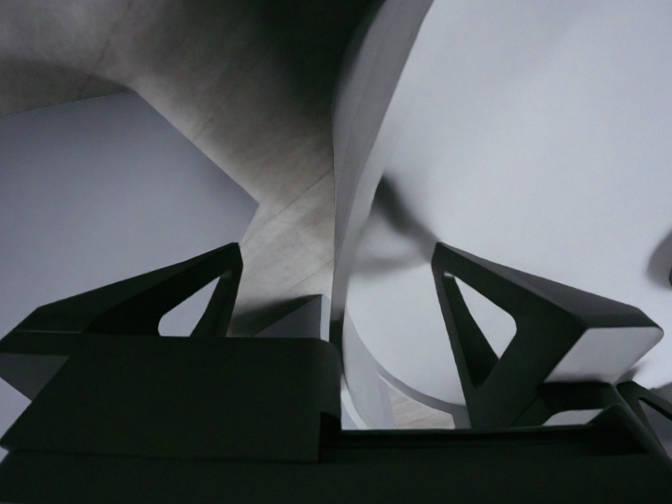

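Scene clock: 47.50 s.
Joint torques (N m, as the arm reports them, + toward a larger angle): arm1=[ -1.63 -19.61   5.27   0.38   0.42  -0.11] | arm2=[  0.98 -16.39   0.84   0.89   0.06  -0.33] | arm3=[ 0.3  12.13  3.41  2.15 -0.05 -0.13] | arm4=[ 0.89 10.35  3.91  1.88  0.07  0.09] | arm5=[  1.4  -10.95  -2.43   0.65  -0.15   0.08] | arm6=[-1.1  10.41  4.93  2.42  0.01  0.14]
arm1.joint_positions: joint1_rad=+0.194 joint2_rad=+2.887 joint3_rad=+1.746 joint4_rad=-0.413 joint5_rad=-0.012 joint6_rad=+0.384 gripper_m=+0.001
arm1.joint_status: all done
arm1.hand: x=+0.4341 y=-0.1025 z=+0.3157 quat_wxyz=(-0.002, -0.821, -0.571, -0.001) (m; scene frame)
arm2.joint_positions: joint1_rad=+0.222 joint2_rad=+2.445 joint3_rad=+0.865 joint4_rad=-0.004 joint5_rad=-0.001 joint6_rad=+1.432 gripper_m=+0.002
arm2.joint_status: all done
arm2.hand: x=+0.1383 y=+0.1445 z=+0.3126 quat_wxyz=(+0.005, -0.967, -0.255, +0.001) (m; scene frame)
arm3.joint_positions: joint1_rad=-0.496 joint2_rad=+0.077 joint3_rad=+1.485 joint4_rad=-1.231 joint5_rad=+0.202 joint6_rad=+0.487 gripper_m=+0.094
arm3.joint_status: not commanded
arm3.hand: x=-0.4389 y=+0.5833 z=+1.3071 quat_wxyz=(-0.454, -0.639, -0.069, +0.618) (m; scene frame)
arm4.joint_positions: joint1_rad=+0.495 joint2_rad=+0.083 joint3_rad=+1.359 joint4_rad=-1.403 joint5_rad=-0.039 joint6_rad=-0.504 gripper_m=+0.095
arm4.joint_status: not commanded
arm4.hand: x=-0.5948 y=-0.2194 z=+1.1850 quat_wxyz=(-0.573, +0.638, -0.401, -0.322) (m; scene frame)
arm5.joint_positions: joint1_rad=-0.140 joint2_rad=+2.742 joint3_rad=+0.879 joint4_rad=+0.304 joint5_rad=+0.001 joint6_rad=-1.208 gripper_m=+0.002
arm5.joint_status: all done
arm5.hand: x=+0.1181 y=-0.1861 z=+0.3110 quat_wxyz=(-0.007, +0.941, -0.337, +0.007) (m; scene frame)
arm6.joint_positions: joint1_rad=-0.117 joint2_rad=+0.083 joint3_rad=+1.361 joint4_rad=-1.526 joint5_rad=-0.193 joint6_rad=+0.499 gripper_m=+0.094
arm6.joint_status: not commanded
arm6.hand: x=+0.4286 y=-0.5309 z=+1.2081 quat_wxyz=(-0.204, +0.499, -0.608, -0.582) (m; scene frame)
pictures: none
No camera images: the call's "cameras" was empty. Leave "cameras" out to get every camera's image.

Call:
execute_actions(
  actions=[
    {"arm5":{"joints":{"joint2_rad":2.5,"joint3_rad":0.75,"joint4_rad":0.245}},"arm2":{"joints":{"joint2_rad":2.16,"joint3_rad":0.815,"joint4_rad":-0.09,"joint6_rad":1.43}},"arm1":{"joints":{"joint2_rad":2.56,"joint3_rad":1.745,"joint4_rad":-0.44,"joint6_rad":0.39}}},
  ],
  cameras=[],
)

Scene clock: 58.27 s.
Joint torques (N m, as the arm reports them, + toward a larger angle): arm1=[ -1.58 -38.55  10.07   0.42   0.29  -0.04] | arm2=[  1.2  -30.39   0.97   0.39   0.14  -0.28] | arm3=[ 0.23 12.92  3.29  2.1  -0.08 -0.14] | arm4=[ 0.94 10.27  3.91  1.82  0.07  0.1 ] | arm5=[  1.27 -17.52  -4.1    0.55  -0.22   0.04] | arm6=[-1.08 10.43  4.93  2.43  0.01  0.15]
arm1.joint_positions: joint1_rad=+0.193 joint2_rad=+2.775 joint3_rad=+1.681 joint4_rad=-0.444 joint5_rad=-0.008 joint6_rad=+0.398 gripper_m=+0.001
arm1.joint_status: joint2_rad time_out (moved -0.112 of -0.327); the others done
arm1.on_its_own: joint2_rad reads +2.775 and still pushes toward +2.560 since a time_out
arm1.hand: x=+0.4333 y=-0.1173 z=+0.3662 quat_wxyz=(-0.008, -0.825, -0.565, +0.005) (m; scene frame)
arm2.joint_positions: joint1_rad=+0.220 joint2_rad=+2.303 joint3_rad=+0.813 joint4_rad=-0.084 joint5_rad=-0.001 joint6_rad=+1.445 gripper_m=+0.002
arm2.joint_status: joint2_rad time_out (moved -0.142 of -0.285); the others done
arm2.on_its_own: joint2_rad reads +2.303 and still pushes toward +2.160 since a time_out
arm2.hand: x=+0.1403 y=+0.1384 z=+0.3590 quat_wxyz=(+0.000, -0.969, -0.249, +0.000) (m; scene frame)
arm3.joint_positions: joint1_rad=-0.496 joint2_rad=+0.077 joint3_rad=+1.485 joint4_rad=-1.231 joint5_rad=+0.202 joint6_rad=+0.487 gripper_m=+0.094
arm3.joint_status: not commanded
arm3.hand: x=-0.4389 y=+0.5833 z=+1.3071 quat_wxyz=(-0.454, -0.639, -0.069, +0.618) (m; scene frame)
arm4.joint_positions: joint1_rad=+0.494 joint2_rad=+0.083 joint3_rad=+1.359 joint4_rad=-1.403 joint5_rad=-0.039 joint6_rad=-0.504 gripper_m=+0.095
arm4.joint_status: not commanded
arm4.hand: x=-0.5948 y=-0.2194 z=+1.1850 quat_wxyz=(-0.573, +0.638, -0.401, -0.322) (m; scene frame)
arm5.joint_positions: joint1_rad=-0.139 joint2_rad=+2.605 joint3_rad=+0.786 joint4_rad=+0.240 joint5_rad=+0.003 joint6_rad=-1.203 gripper_m=+0.002
arm5.joint_status: all done
arm5.hand: x=+0.1163 y=-0.1900 z=+0.3570 quat_wxyz=(+0.003, +0.941, -0.339, +0.008) (m; scene frame)
arm6.joint_positions: joint1_rad=-0.117 joint2_rad=+0.083 joint3_rad=+1.361 joint4_rad=-1.526 joint5_rad=-0.193 joint6_rad=+0.499 gripper_m=+0.094
arm6.joint_status: not commanded
arm6.hand: x=+0.4286 y=-0.5309 z=+1.2081 quat_wxyz=(-0.204, +0.499, -0.608, -0.582) (m; scene frame)
pictures: none
No camera images: the call's "cameras" was empty. Leave "cameras" out to get every camera's image.

Call:
execute_actions(
  actions=[
    {"arm5":{"joints":{"joint2_rad":2.245,"joint3_rad":0.64,"joint4_rad":0.125}},"arm2":{"joints":{"joint2_rad":1.91,"joint3_rad":0.77,"joint4_rad":-0.26}},"arm1":{"joints":{"joint2_rad":2.40,"joint3_rad":1.615,"joint4_rad":-0.5}}},
  ],
  cameras=[],
)

Scene clock: 69.27 s.
Joint torques (N m, as the arm reports them, + toward a larger angle): arm1=[ -1.41 -36.38  10.75   0.34   0.08   0.  ] | arm2=[  1.05 -28.16   5.02   0.47  -0.13  -0.27] | arm3=[-0.37 12.74  3.41  1.94 -0.04 -0.13] | arm4=[ 1.11 10.29  3.97  1.88  0.06  0.1 ] | arm5=[  1.29 -16.45  -1.46   0.79  -0.02   0.03] | arm6=[-1.08 10.37  4.94  2.43  0.01  0.14]
arm1.joint_positions: joint1_rad=+0.191 joint2_rad=+2.592 joint3_rad=+1.548 joint4_rad=-0.502 joint5_rad=-0.002 joint6_rad=+0.394 gripper_m=+0.001
arm1.joint_status: joint2_rad time_out (moved -0.182 of -0.375); the others done
arm1.on_its_own: joint2_rad reads +2.592 and still pushes toward +2.400 since a time_out
arm1.hand: x=+0.4318 y=-0.1133 z=+0.4425 quat_wxyz=(-0.002, -0.825, -0.566, +0.005) (m; scene frame)
arm2.joint_positions: joint1_rad=+0.220 joint2_rad=+2.045 joint3_rad=+0.737 joint4_rad=-0.258 joint5_rad=+0.007 joint6_rad=+1.444 gripper_m=+0.002
arm2.joint_status: all done
arm2.hand: x=+0.1389 y=+0.1385 z=+0.4406 quat_wxyz=(-0.004, -0.969, -0.249, +0.004) (m; scene frame)
arm3.joint_positions: joint1_rad=-0.496 joint2_rad=+0.077 joint3_rad=+1.485 joint4_rad=-1.231 joint5_rad=+0.202 joint6_rad=+0.487 gripper_m=+0.094
arm3.joint_status: not commanded
arm3.hand: x=-0.4389 y=+0.5833 z=+1.3071 quat_wxyz=(-0.454, -0.639, -0.069, +0.618) (m; scene frame)
arm4.joint_positions: joint1_rad=+0.495 joint2_rad=+0.083 joint3_rad=+1.359 joint4_rad=-1.403 joint5_rad=-0.039 joint6_rad=-0.504 gripper_m=+0.095
arm4.joint_status: not commanded
arm4.hand: x=-0.5948 y=-0.2194 z=+1.1850 quat_wxyz=(-0.573, +0.638, -0.401, -0.322) (m; scene frame)
arm5.joint_positions: joint1_rad=-0.139 joint2_rad=+2.341 joint3_rad=+0.650 joint4_rad=+0.115 joint5_rad=-0.002 joint6_rad=-1.202 gripper_m=+0.002
arm5.joint_status: all done
arm5.hand: x=+0.1149 y=-0.1884 z=+0.4375 quat_wxyz=(+0.001, +0.941, -0.340, +0.005) (m; scene frame)
arm6.joint_positions: joint1_rad=-0.117 joint2_rad=+0.083 joint3_rad=+1.361 joint4_rad=-1.526 joint5_rad=-0.193 joint6_rad=+0.499 gripper_m=+0.094
arm6.joint_status: not commanded
arm6.hand: x=+0.4286 y=-0.5309 z=+1.2081 quat_wxyz=(-0.204, +0.499, -0.608, -0.582) (m; scene frame)
pictures: none
No camera images: the call's "cameras" was empty. Leave "cameras" out to get every camera's image.

Call:
execute_actions(
  actions=[
    {"arm5":{"joints":{"joint2_rad":1.95,"joint3_rad":0.58,"joint4_rad":-0.087}},"arm2":{"joints":{"joint2_rad":1.665,"joint3_rad":0.78,"joint4_rad":-0.49}},"arm1":{"joints":{"joint2_rad":2.225,"joint3_rad":1.53,"joint4_rad":-0.59}}},
  ],
  cameras=[],
)

Scene clock: 78.10 s.
Joint torques (N m, as the arm reports them, + toward a larger angle): arm1=[ -1.36 -35.63  12.06   0.33   0.04   0.  ] | arm2=[  1.26 -26.56   8.92   0.08  -0.28  -0.25] | arm3=[ 0.15 12.87  3.33  1.88  0.03 -0.1 ] | arm4=[ 1.07 10.25  3.95  1.82  0.07  0.1 ] | arm5=[  1.34 -15.23   1.87   1.05  -0.28   0.01] | arm6=[-1.07 10.41  4.94  2.44  0.01  0.14]
arm1.joint_positions: joint1_rad=+0.190 joint2_rad=+2.413 joint3_rad=+1.457 joint4_rad=-0.592 joint5_rad=-0.001 joint6_rad=+0.394 gripper_m=+0.001
arm1.joint_status: joint2_rad time_out (moved -0.179 of -0.367); the others done
arm1.on_its_own: joint2_rad reads +2.413 and still pushes toward +2.225 since a time_out
arm1.hand: x=+0.4317 y=-0.1117 z=+0.5223 quat_wxyz=(-0.001, -0.825, -0.565, +0.005) (m; scene frame)
arm2.joint_positions: joint1_rad=+0.220 joint2_rad=+1.796 joint3_rad=+0.719 joint4_rad=-0.483 joint5_rad=+0.009 joint6_rad=+1.445 gripper_m=+0.002
arm2.joint_status: all done
arm2.hand: x=+0.1387 y=+0.1378 z=+0.5212 quat_wxyz=(-0.007, -0.969, -0.248, +0.005) (m; scene frame)
arm3.joint_positions: joint1_rad=-0.496 joint2_rad=+0.077 joint3_rad=+1.485 joint4_rad=-1.231 joint5_rad=+0.202 joint6_rad=+0.487 gripper_m=+0.094
arm3.joint_status: not commanded
arm3.hand: x=-0.4389 y=+0.5833 z=+1.3071 quat_wxyz=(-0.454, -0.639, -0.069, +0.618) (m; scene frame)
arm4.joint_positions: joint1_rad=+0.495 joint2_rad=+0.083 joint3_rad=+1.359 joint4_rad=-1.403 joint5_rad=-0.039 joint6_rad=-0.504 gripper_m=+0.095
arm4.joint_status: not commanded
arm4.hand: x=-0.5948 y=-0.2194 z=+1.1850 quat_wxyz=(-0.573, +0.638, -0.401, -0.322) (m; scene frame)
arm5.joint_positions: joint1_rad=-0.139 joint2_rad=+2.043 joint3_rad=+0.565 joint4_rad=-0.102 joint5_rad=+0.004 joint6_rad=-1.201 gripper_m=+0.002
arm5.joint_status: all done
arm5.hand: x=+0.1150 y=-0.1882 z=+0.5181 quat_wxyz=(+0.004, +0.940, -0.340, +0.008) (m; scene frame)
arm6.joint_positions: joint1_rad=-0.117 joint2_rad=+0.083 joint3_rad=+1.361 joint4_rad=-1.526 joint5_rad=-0.193 joint6_rad=+0.499 gripper_m=+0.094
arm6.joint_status: not commanded
arm6.hand: x=+0.4286 y=-0.5309 z=+1.2081 quat_wxyz=(-0.204, +0.499, -0.608, -0.582) (m; scene frame)
pictures: none
No camera images: the call's "cameras" was empty. Leave "cameras" out to get every camera's image.

Call:
execute_actions(
  actions=[
    {"arm5":{"joints":{"joint2_rad":1.68,"joint3_rad":0.585,"joint4_rad":-0.33}},"arm2":{"joints":{"joint2_rad":1.475,"joint3_rad":0.845,"joint4_rad":-0.715}},"arm1":{"joints":{"joint2_rad":2.09,"joint3_rad":1.505,"joint4_rad":-0.7}}},
  ],
  cameras=[],
)

Scene clock: 86.83 s.
Joint torques (N m, as the arm reports them, + toward a larger angle): arm1=[ -1.21 -34.98  14.21   0.44  -0.06   0.02] | arm2=[  0.96 -23.49  14.    -0.29  -0.21  -0.32] | arm3=[ 0.5  11.93  3.54  2.13 -0.05 -0.12] | arm4=[ 0.92 10.17  3.93  1.86  0.06  0.09] | arm5=[  1.48 -15.12   5.04   0.85  -0.03   0.02] | arm6=[-1.09 10.4   4.95  2.43  0.01  0.14]
arm1.joint_positions: joint1_rad=+0.188 joint2_rad=+2.277 joint3_rad=+1.417 joint4_rad=-0.706 joint5_rad=+0.002 joint6_rad=+0.392 gripper_m=+0.001
arm1.joint_status: joint2_rad time_out (moved -0.136 of -0.323); the others done
arm1.on_its_own: joint2_rad reads +2.277 and still pushes toward +2.090 since a time_out
arm1.hand: x=+0.4305 y=-0.1070 z=+0.5877 quat_wxyz=(+0.007, -0.825, -0.565, +0.002) (m; scene frame)
arm2.joint_positions: joint1_rad=+0.220 joint2_rad=+1.598 joint3_rad=+0.736 joint4_rad=-0.695 joint5_rad=+0.008 joint6_rad=+1.446 gripper_m=+0.002
arm2.joint_status: joint3_rad time_out (moved +0.017 of +0.126); the others done
arm2.on_its_own: joint3_rad reads +0.736 and still pushes toward +0.845 since a time_out
arm2.hand: x=+0.1374 y=+0.1419 z=+0.5903 quat_wxyz=(-0.008, -0.969, -0.248, +0.004) (m; scene frame)
arm3.joint_positions: joint1_rad=-0.496 joint2_rad=+0.077 joint3_rad=+1.485 joint4_rad=-1.231 joint5_rad=+0.202 joint6_rad=+0.487 gripper_m=+0.094
arm3.joint_status: not commanded
arm3.hand: x=-0.4389 y=+0.5833 z=+1.3071 quat_wxyz=(-0.454, -0.639, -0.069, +0.618) (m; scene frame)
arm4.joint_positions: joint1_rad=+0.495 joint2_rad=+0.083 joint3_rad=+1.359 joint4_rad=-1.403 joint5_rad=-0.039 joint6_rad=-0.504 gripper_m=+0.095
arm4.joint_status: not commanded
arm4.hand: x=-0.5948 y=-0.2194 z=+1.1850 quat_wxyz=(-0.573, +0.638, -0.401, -0.322) (m; scene frame)
arm5.joint_positions: joint1_rad=-0.139 joint2_rad=+1.787 joint3_rad=+0.549 joint4_rad=-0.343 joint5_rad=-0.002 joint6_rad=-1.201 gripper_m=+0.002
arm5.joint_status: all done
arm5.hand: x=+0.1145 y=-0.1836 z=+0.5864 quat_wxyz=(+0.004, +0.940, -0.340, +0.005) (m; scene frame)
arm6.joint_positions: joint1_rad=-0.117 joint2_rad=+0.083 joint3_rad=+1.361 joint4_rad=-1.526 joint5_rad=-0.193 joint6_rad=+0.499 gripper_m=+0.094
arm6.joint_status: not commanded
arm6.hand: x=+0.4286 y=-0.5309 z=+1.2081 quat_wxyz=(-0.204, +0.499, -0.608, -0.582) (m; scene frame)
pictures: none
No camera images: the call's "cameras" was empty. Leave "cameras" out to get every camera's image.

Call:
execute_actions(
  actions=[
    {"arm5":{"joints":{"joint2_rad":1.43,"joint3_rad":0.63,"joint4_rad":-0.6}},"arm2":{"joints":{"joint2_rad":1.33,"joint3_rad":0.96,"joint4_rad":-0.94}},"arm1":{"joints":{"joint2_rad":1.96,"joint3_rad":1.53,"joint4_rad":-0.825}}},
  ],
  cameras=[],
)

Scene clock: 103.03 s.
Joint torques (N m, as the arm reports them, + toward a larger angle): arm1=[ -1.08 -34.56  17.35   0.27  -0.03   0.  ] | arm2=[  1.21 -23.14  15.51  -0.28  -0.39  -0.26] | arm3=[ 0.55 12.7   3.35  2.13 -0.07 -0.14] | arm4=[ 1.04 10.33  3.94  1.87  0.06  0.1 ] | arm5=[  1.45 -13.63   9.15   0.56  -0.3   -0.05] | arm6=[-1.06 10.41  4.95  2.43  0.    0.14]
arm1.joint_positions: joint1_rad=+0.186 joint2_rad=+2.146 joint3_rad=+1.417 joint4_rad=-0.826 joint5_rad=+0.002 joint6_rad=+0.394 gripper_m=+0.001
arm1.joint_status: joint2_rad time_out (moved -0.131 of -0.317); joint3_rad time_out (moved +0.000 of +0.113); the others done
arm1.on_its_own: joint2_rad reads +2.146 and still pushes toward +1.960 since a time_out; joint3_rad reads +1.417 and still pushes toward +1.529 since a time_out
arm1.hand: x=+0.4300 y=-0.1118 z=+0.6594 quat_wxyz=(+0.003, -0.826, -0.563, +0.004) (m; scene frame)
arm2.joint_positions: joint1_rad=+0.218 joint2_rad=+1.454 joint3_rad=+0.817 joint4_rad=-0.917 joint5_rad=+0.011 joint6_rad=+1.446 gripper_m=+0.002
arm2.joint_status: joint3_rad time_out (moved +0.081 of +0.224); the others done
arm2.on_its_own: joint3_rad reads +0.817 and still pushes toward +0.929 since a time_out
arm2.hand: x=+0.1377 y=+0.1376 z=+0.6603 quat_wxyz=(-0.010, -0.969, -0.246, +0.005) (m; scene frame)
arm3.joint_positions: joint1_rad=-0.496 joint2_rad=+0.077 joint3_rad=+1.485 joint4_rad=-1.231 joint5_rad=+0.202 joint6_rad=+0.487 gripper_m=+0.094
arm3.joint_status: not commanded
arm3.hand: x=-0.4389 y=+0.5833 z=+1.3071 quat_wxyz=(-0.454, -0.639, -0.069, +0.618) (m; scene frame)
arm4.joint_positions: joint1_rad=+0.495 joint2_rad=+0.083 joint3_rad=+1.359 joint4_rad=-1.403 joint5_rad=-0.039 joint6_rad=-0.504 gripper_m=+0.095
arm4.joint_status: not commanded
arm4.hand: x=-0.5948 y=-0.2194 z=+1.1850 quat_wxyz=(-0.573, +0.638, -0.401, -0.322) (m; scene frame)
arm5.joint_positions: joint1_rad=-0.140 joint2_rad=+1.533 joint3_rad=+0.561 joint4_rad=-0.605 joint5_rad=+0.005 joint6_rad=-1.194 gripper_m=+0.002
arm5.joint_status: all done
arm5.hand: x=+0.1139 y=-0.1867 z=+0.6575 quat_wxyz=(+0.002, +0.939, -0.343, +0.009) (m; scene frame)
arm6.joint_positions: joint1_rad=-0.117 joint2_rad=+0.083 joint3_rad=+1.361 joint4_rad=-1.526 joint5_rad=-0.193 joint6_rad=+0.499 gripper_m=+0.094
arm6.joint_status: not commanded
arm6.hand: x=+0.4286 y=-0.5309 z=+1.2081 quat_wxyz=(-0.204, +0.499, -0.608, -0.582) (m; scene frame)
pictures: none
No camera images: the call's "cameras" was empty. Leave "cameras" out to get every camera's image.

Call:
execute_actions(
  actions=[
    {"arm5":{"joints":{"joint2_rad":1.23,"joint3_rad":0.735,"joint4_rad":-0.87}},"arm2":{"joints":{"joint2_rad":1.22,"joint3_rad":1.085,"joint4_rad":-1.16}},"arm1":{"joints":{"joint2_rad":1.84,"joint3_rad":1.57,"joint4_rad":-0.96}}},
  ],
  cameras=[],
)

Scene clock: 111.60 s.
Joint torques (N m, as the arm reports them, + toward a larger angle): arm1=[ -0.98 -33.31  18.23  -0.44  -0.14   0.07] | arm2=[  0.84 -22.    16.42  -0.48  -0.48  -0.16] | arm3=[ 0.33 11.84  3.4   2.34 -0.1  -0.14] | arm4=[ 1.1  10.21  3.95  1.82  0.07  0.1 ] | arm5=[  1.4  -12.92  13.63  -0.47  -0.36   0.01] | arm6=[-1.09 10.42  4.94  2.42  0.    0.14]
arm1.joint_positions: joint1_rad=+0.184 joint2_rad=+2.019 joint3_rad=+1.418 joint4_rad=-0.946 joint5_rad=+0.005 joint6_rad=+0.387 gripper_m=+0.001
arm1.joint_status: joint2_rad time_out (moved -0.127 of -0.306); joint3_rad time_out (moved +0.001 of +0.153); the others done
arm1.on_its_own: joint2_rad reads +2.019 and still pushes toward +1.840 since a time_out; joint3_rad reads +1.418 and still pushes toward +1.530 since a time_out
arm1.hand: x=+0.4291 y=-0.1074 z=+0.7290 quat_wxyz=(+0.000, -0.825, -0.566, +0.008) (m; scene frame)
arm2.joint_positions: joint1_rad=+0.212 joint2_rad=+1.341 joint3_rad=+0.919 joint4_rad=-1.133 joint5_rad=+0.014 joint6_rad=+1.436 gripper_m=+0.002
arm2.joint_status: joint3_rad time_out (moved +0.102 of +0.268); the others done
arm2.on_its_own: joint3_rad reads +0.919 and still pushes toward +1.031 since a time_out
arm2.hand: x=+0.1346 y=+0.1389 z=+0.7313 quat_wxyz=(-0.009, -0.969, -0.248, +0.007) (m; scene frame)
arm3.joint_positions: joint1_rad=-0.496 joint2_rad=+0.077 joint3_rad=+1.485 joint4_rad=-1.231 joint5_rad=+0.202 joint6_rad=+0.487 gripper_m=+0.094
arm3.joint_status: not commanded
arm3.hand: x=-0.4389 y=+0.5833 z=+1.3071 quat_wxyz=(-0.454, -0.639, -0.069, +0.618) (m; scene frame)
arm4.joint_positions: joint1_rad=+0.495 joint2_rad=+0.083 joint3_rad=+1.359 joint4_rad=-1.403 joint5_rad=-0.039 joint6_rad=-0.504 gripper_m=+0.095
arm4.joint_status: not commanded
arm4.hand: x=-0.5948 y=-0.2194 z=+1.1850 quat_wxyz=(-0.573, +0.638, -0.401, -0.322) (m; scene frame)
arm5.joint_positions: joint1_rad=-0.140 joint2_rad=+1.337 joint3_rad=+0.622 joint4_rad=-0.851 joint5_rad=+0.006 joint6_rad=-1.199 gripper_m=+0.002
arm5.joint_status: joint3_rad time_out (moved +0.061 of +0.174); the others done
arm5.on_its_own: joint3_rad reads +0.622 and still pushes toward +0.734 since a time_out
arm5.hand: x=+0.1135 y=-0.1859 z=+0.7258 quat_wxyz=(-0.003, +0.940, -0.341, +0.009) (m; scene frame)
arm6.joint_positions: joint1_rad=-0.117 joint2_rad=+0.083 joint3_rad=+1.361 joint4_rad=-1.526 joint5_rad=-0.193 joint6_rad=+0.499 gripper_m=+0.094
arm6.joint_status: not commanded
arm6.hand: x=+0.4286 y=-0.5309 z=+1.2081 quat_wxyz=(-0.204, +0.499, -0.608, -0.582) (m; scene frame)
pictures: none
No camera images: the call's "cameras" was empty. Leave "cameras" out to get every camera's image.

Call:
execute_actions(
  actions=[
    {"arm5":{"joints":{"joint1_rad":0.21,"joint2_rad":1.205,"joint3_rad":0.72,"joint4_rad":-0.875,"joint6_rad":-0.97}},"arm2":{"joints":{"joint1_rad":-0.197,"joint2_rad":1.135,"joint3_rad":0.99,"joint4_rad":-1.16,"joint6_rad":0.91}},"arm1":{"joints":{"joint1_rad":-0.025,"joint2_rad":1.79,"joint3_rad":1.45,"joint4_rad":-0.93,"joint6_rad":0.06}}},
  ],
  cameras=[],
)

Scene clock: 123.70 s.
Joint torques (N m, as the arm reports them, + toward a larger angle): arm1=[ -1.51 -33.19  17.79   0.32  -0.08   0.  ] | arm2=[  1.04 -21.74  16.66   0.41  -0.18  -0.11] | arm3=[ 0.24 12.78  3.38  2.07 -0.05 -0.15] | arm4=[ 1.03 10.18  3.96  1.85  0.07  0.1 ] | arm5=[  0.52 -13.03  12.73   0.78   0.38  -0.12] | arm6=[-1.06 10.42  4.94  2.43  0.01  0.15]
arm1.joint_positions: joint1_rad=-0.031 joint2_rad=+1.978 joint3_rad=+1.341 joint4_rad=-0.931 joint5_rad=+0.002 joint6_rad=+0.065 gripper_m=+0.001
arm1.joint_status: joint2_rad time_out (moved -0.041 of -0.229); joint3_rad time_out (moved -0.077 of +0.032); the others done
arm1.on_its_own: joint2_rad reads +1.978 and still pushes toward +1.790 since a time_out; joint3_rad reads +1.341 and still pushes toward +1.450 since a time_out
arm1.hand: x=+0.3130 y=-0.0709 z=+0.7285 quat_wxyz=(+0.008, -0.793, -0.609, +0.001) (m; scene frame)
arm2.joint_positions: joint1_rad=-0.203 joint2_rad=+1.261 joint3_rad=+0.854 joint4_rad=-1.160 joint5_rad=+0.005 joint6_rad=+0.911 gripper_m=+0.002
arm2.joint_status: joint3_rad time_out (moved -0.065 of +0.071); the others done
arm2.on_its_own: joint3_rad reads +0.854 and still pushes toward +0.969 since a time_out
arm2.hand: x=-0.0065 y=+0.1479 z=+0.7338 quat_wxyz=(-0.002, -0.953, -0.302, +0.004) (m; scene frame)
arm3.joint_positions: joint1_rad=-0.496 joint2_rad=+0.077 joint3_rad=+1.485 joint4_rad=-1.231 joint5_rad=+0.202 joint6_rad=+0.487 gripper_m=+0.094
arm3.joint_status: not commanded
arm3.hand: x=-0.4389 y=+0.5833 z=+1.3071 quat_wxyz=(-0.454, -0.639, -0.069, +0.618) (m; scene frame)
arm4.joint_positions: joint1_rad=+0.495 joint2_rad=+0.083 joint3_rad=+1.359 joint4_rad=-1.403 joint5_rad=-0.039 joint6_rad=-0.504 gripper_m=+0.095
arm4.joint_status: not commanded
arm4.hand: x=-0.5948 y=-0.2194 z=+1.1850 quat_wxyz=(-0.573, +0.638, -0.401, -0.322) (m; scene frame)
arm5.joint_positions: joint1_rad=+0.217 joint2_rad=+1.321 joint3_rad=+0.619 joint4_rad=-0.886 joint5_rad=-0.012 joint6_rad=-0.956 gripper_m=+0.002
arm5.joint_status: joint3_rad time_out (moved -0.003 of +0.098); the others done
arm5.on_its_own: joint3_rad reads +0.619 and still pushes toward +0.720 since a time_out
arm5.hand: x=+0.0091 y=-0.1786 z=+0.7280 quat_wxyz=(+0.009, +0.958, -0.288, +0.003) (m; scene frame)
arm6.joint_positions: joint1_rad=-0.117 joint2_rad=+0.083 joint3_rad=+1.361 joint4_rad=-1.526 joint5_rad=-0.193 joint6_rad=+0.499 gripper_m=+0.094
arm6.joint_status: not commanded
arm6.hand: x=+0.4286 y=-0.5309 z=+1.2081 quat_wxyz=(-0.204, +0.499, -0.608, -0.582) (m; scene frame)
pictures: none
No camera images: the call's "cameras" was empty. Leave "cameras" out to get every camera's image.

Call:
execute_actions(
  actions=[
    {"arm5":{"joints":{"joint1_rad":0.55,"joint2_rad":1.25,"joint3_rad":0.775,"joint4_rad":-0.87,"joint6_rad":-0.75}},"arm2":{"joints":{"joint1_rad":-0.59,"joint2_rad":1.24,"joint3_rad":1.11,"joint4_rad":-1.15,"joint6_rad":0.395}},"arm1":{"joints":{"joint1_rad":-0.252,"joint2_rad":1.785,"joint6_rad":-0.29}}},
  ],
  cameras=[],
)

Scene clock: 136.30 s.
Joint torques (N m, as the arm reports them, + toward a larger angle): arm1=[ -1.89 -33.47  17.77  -0.27   0.15  -0.01] | arm2=[  2.08 -23.4   16.55   0.11  -0.23  -0.11] | arm3=[ 0.87 12.5   3.48  2.2  -0.05 -0.15] | arm4=[ 1.14 10.22  3.93  1.87  0.06  0.1 ] | arm5=[  0.88 -13.68  13.63   0.78   0.25  -0.01] | arm6=[-1.07 10.4   4.94  2.43  0.01  0.14]
arm1.joint_positions: joint1_rad=-0.252 joint2_rad=+1.976 joint3_rad=+1.341 joint4_rad=-0.919 joint5_rad=-0.005 joint6_rad=-0.284 gripper_m=+0.001
arm1.joint_status: joint2_rad time_out (moved -0.002 of -0.193); the others done
arm1.on_its_own: joint2_rad reads +1.976 and still pushes toward +1.785 since a time_out; joint3_rad reads +1.341 and still pushes toward +1.450 since a time_out
arm1.hand: x=+0.1992 y=-0.0382 z=+0.7310 quat_wxyz=(+0.002, -0.752, -0.659, +0.005) (m; scene frame)
arm2.joint_positions: joint1_rad=-0.599 joint2_rad=+1.366 joint3_rad=+0.946 joint4_rad=-1.138 joint5_rad=+0.007 joint6_rad=+0.389 gripper_m=+0.002
arm2.joint_status: joint3_rad time_out (moved +0.092 of +0.256); the others done
arm2.on_its_own: joint3_rad reads +0.946 and still pushes toward +1.058 since a time_out
arm2.hand: x=-0.1471 y=+0.1430 z=+0.7325 quat_wxyz=(-0.003, -0.933, -0.361, +0.007) (m; scene frame)
arm3.joint_positions: joint1_rad=-0.496 joint2_rad=+0.077 joint3_rad=+1.485 joint4_rad=-1.231 joint5_rad=+0.202 joint6_rad=+0.487 gripper_m=+0.094
arm3.joint_status: not commanded
arm3.hand: x=-0.4389 y=+0.5833 z=+1.3071 quat_wxyz=(-0.454, -0.639, -0.069, +0.618) (m; scene frame)
arm4.joint_positions: joint1_rad=+0.495 joint2_rad=+0.083 joint3_rad=+1.359 joint4_rad=-1.403 joint5_rad=-0.039 joint6_rad=-0.504 gripper_m=+0.095
arm4.joint_status: not commanded
arm4.hand: x=-0.5948 y=-0.2194 z=+1.1850 quat_wxyz=(-0.573, +0.638, -0.401, -0.322) (m; scene frame)
arm5.joint_positions: joint1_rad=+0.551 joint2_rad=+1.361 joint3_rad=+0.659 joint4_rad=-0.882 joint5_rad=-0.009 joint6_rad=-0.747 gripper_m=+0.002
arm5.joint_status: joint3_rad time_out (moved +0.040 of +0.156); the others done
arm5.on_its_own: joint3_rad reads +0.659 and still pushes toward +0.772 since a time_out
arm5.hand: x=-0.0879 y=-0.1822 z=+0.7275 quat_wxyz=(+0.008, +0.974, -0.227, +0.006) (m; scene frame)
arm6.joint_positions: joint1_rad=-0.117 joint2_rad=+0.083 joint3_rad=+1.361 joint4_rad=-1.526 joint5_rad=-0.193 joint6_rad=+0.499 gripper_m=+0.094
arm6.joint_status: not commanded
arm6.hand: x=+0.4286 y=-0.5309 z=+1.2081 quat_wxyz=(-0.204, +0.499, -0.608, -0.582) (m; scene frame)
pictures: none
No camera images: the call's "cameras" was empty. Leave "cameras" out to get every camera's image.

Call:
execute_actions(
  actions=[
    {"arm5":{"joints":{"joint1_rad":0.84,"joint2_rad":1.365,"joint3_rad":0.905,"joint4_rad":-0.87,"joint6_rad":-0.53}},"arm2":{"joints":{"joint1_rad":-0.855,"joint2_rad":1.405,"joint3_rad":1.31,"joint4_rad":-1.16,"joint6_rad":0.055}},"arm1":{"joints":{"joint1_rad":-0.45,"joint2_rad":1.87,"joint3_rad":1.65,"joint4_rad":-0.99,"joint6_rad":-0.56}}},
  ],
  cameras=[],
)

Scene clock: 148.33 s.
Joint torques (N m, as the arm reports them, + toward a larger angle): arm1=[ -2.17 -35.76  18.44  -0.79   0.11   0.1 ] | arm2=[  2.9  -31.33  16.74   0.06  -0.17   0.04] | arm3=[-0.21 12.6   3.55  2.03 -0.07 -0.13] | arm4=[ 1.09 10.3   3.89  1.86  0.07  0.1 ] | arm5=[  1.33 -16.72  13.53   0.94   0.28   0.14] | arm6=[-1.04 10.42  4.94  2.43  0.    0.15]
arm1.joint_positions: joint1_rad=-0.451 joint2_rad=+2.070 joint3_rad=+1.487 joint4_rad=-0.969 joint5_rad=-0.005 joint6_rad=-0.566 gripper_m=+0.001
arm1.joint_status: joint2_rad time_out (moved +0.095 of -0.106); joint3_rad time_out (moved +0.146 of +0.309); the others done
arm1.on_its_own: joint2_rad reads +2.070 and still pushes toward +1.870 since a time_out; joint3_rad reads +1.487 and still pushes toward +1.599 since a time_out
arm1.hand: x=+0.0813 y=-0.0179 z=+0.7268 quat_wxyz=(+0.004, -0.725, -0.689, +0.006) (m; scene frame)
arm2.joint_positions: joint1_rad=-0.871 joint2_rad=+1.570 joint3_rad=+1.154 joint4_rad=-1.150 joint5_rad=+0.004 joint6_rad=+0.035 gripper_m=+0.002
arm2.joint_status: joint2_rad time_out (moved +0.204 of +0.039); joint3_rad time_out (moved +0.208 of +0.364); the others done
arm2.on_its_own: joint2_rad reads +1.570 and still pushes toward +1.405 since a time_out; joint3_rad reads +1.154 and still pushes toward +1.269 since a time_out
arm2.hand: x=-0.2791 y=+0.1387 z=+0.7284 quat_wxyz=(+0.000, -0.917, -0.399, +0.004) (m; scene frame)
arm3.joint_positions: joint1_rad=-0.496 joint2_rad=+0.077 joint3_rad=+1.485 joint4_rad=-1.231 joint5_rad=+0.202 joint6_rad=+0.487 gripper_m=+0.094
arm3.joint_status: not commanded
arm3.hand: x=-0.4389 y=+0.5833 z=+1.3071 quat_wxyz=(-0.454, -0.639, -0.069, +0.618) (m; scene frame)
arm4.joint_positions: joint1_rad=+0.495 joint2_rad=+0.083 joint3_rad=+1.359 joint4_rad=-1.403 joint5_rad=-0.039 joint6_rad=-0.504 gripper_m=+0.095
arm4.joint_status: not commanded
arm4.hand: x=-0.5948 y=-0.2194 z=+1.1850 quat_wxyz=(-0.573, +0.638, -0.401, -0.322) (m; scene frame)
arm5.joint_positions: joint1_rad=+0.835 joint2_rad=+1.499 joint3_rad=+0.792 joint4_rad=-0.884 joint5_rad=-0.009 joint6_rad=-0.545 gripper_m=+0.002
arm5.joint_status: joint3_rad time_out (moved +0.133 of +0.246); the others done
arm5.on_its_own: joint3_rad reads +0.792 and still pushes toward +0.904 since a time_out
arm5.hand: x=-0.1918 y=-0.1837 z=+0.7229 quat_wxyz=(+0.010, +0.982, -0.187, +0.011) (m; scene frame)
arm6.joint_positions: joint1_rad=-0.117 joint2_rad=+0.083 joint3_rad=+1.361 joint4_rad=-1.526 joint5_rad=-0.193 joint6_rad=+0.499 gripper_m=+0.094
arm6.joint_status: not commanded
arm6.hand: x=+0.4286 y=-0.5309 z=+1.2081 quat_wxyz=(-0.204, +0.499, -0.608, -0.582) (m; scene frame)
pictures: none
No camera images: the call's "cameras" was empty. Leave "cameras" out to get every camera's image.


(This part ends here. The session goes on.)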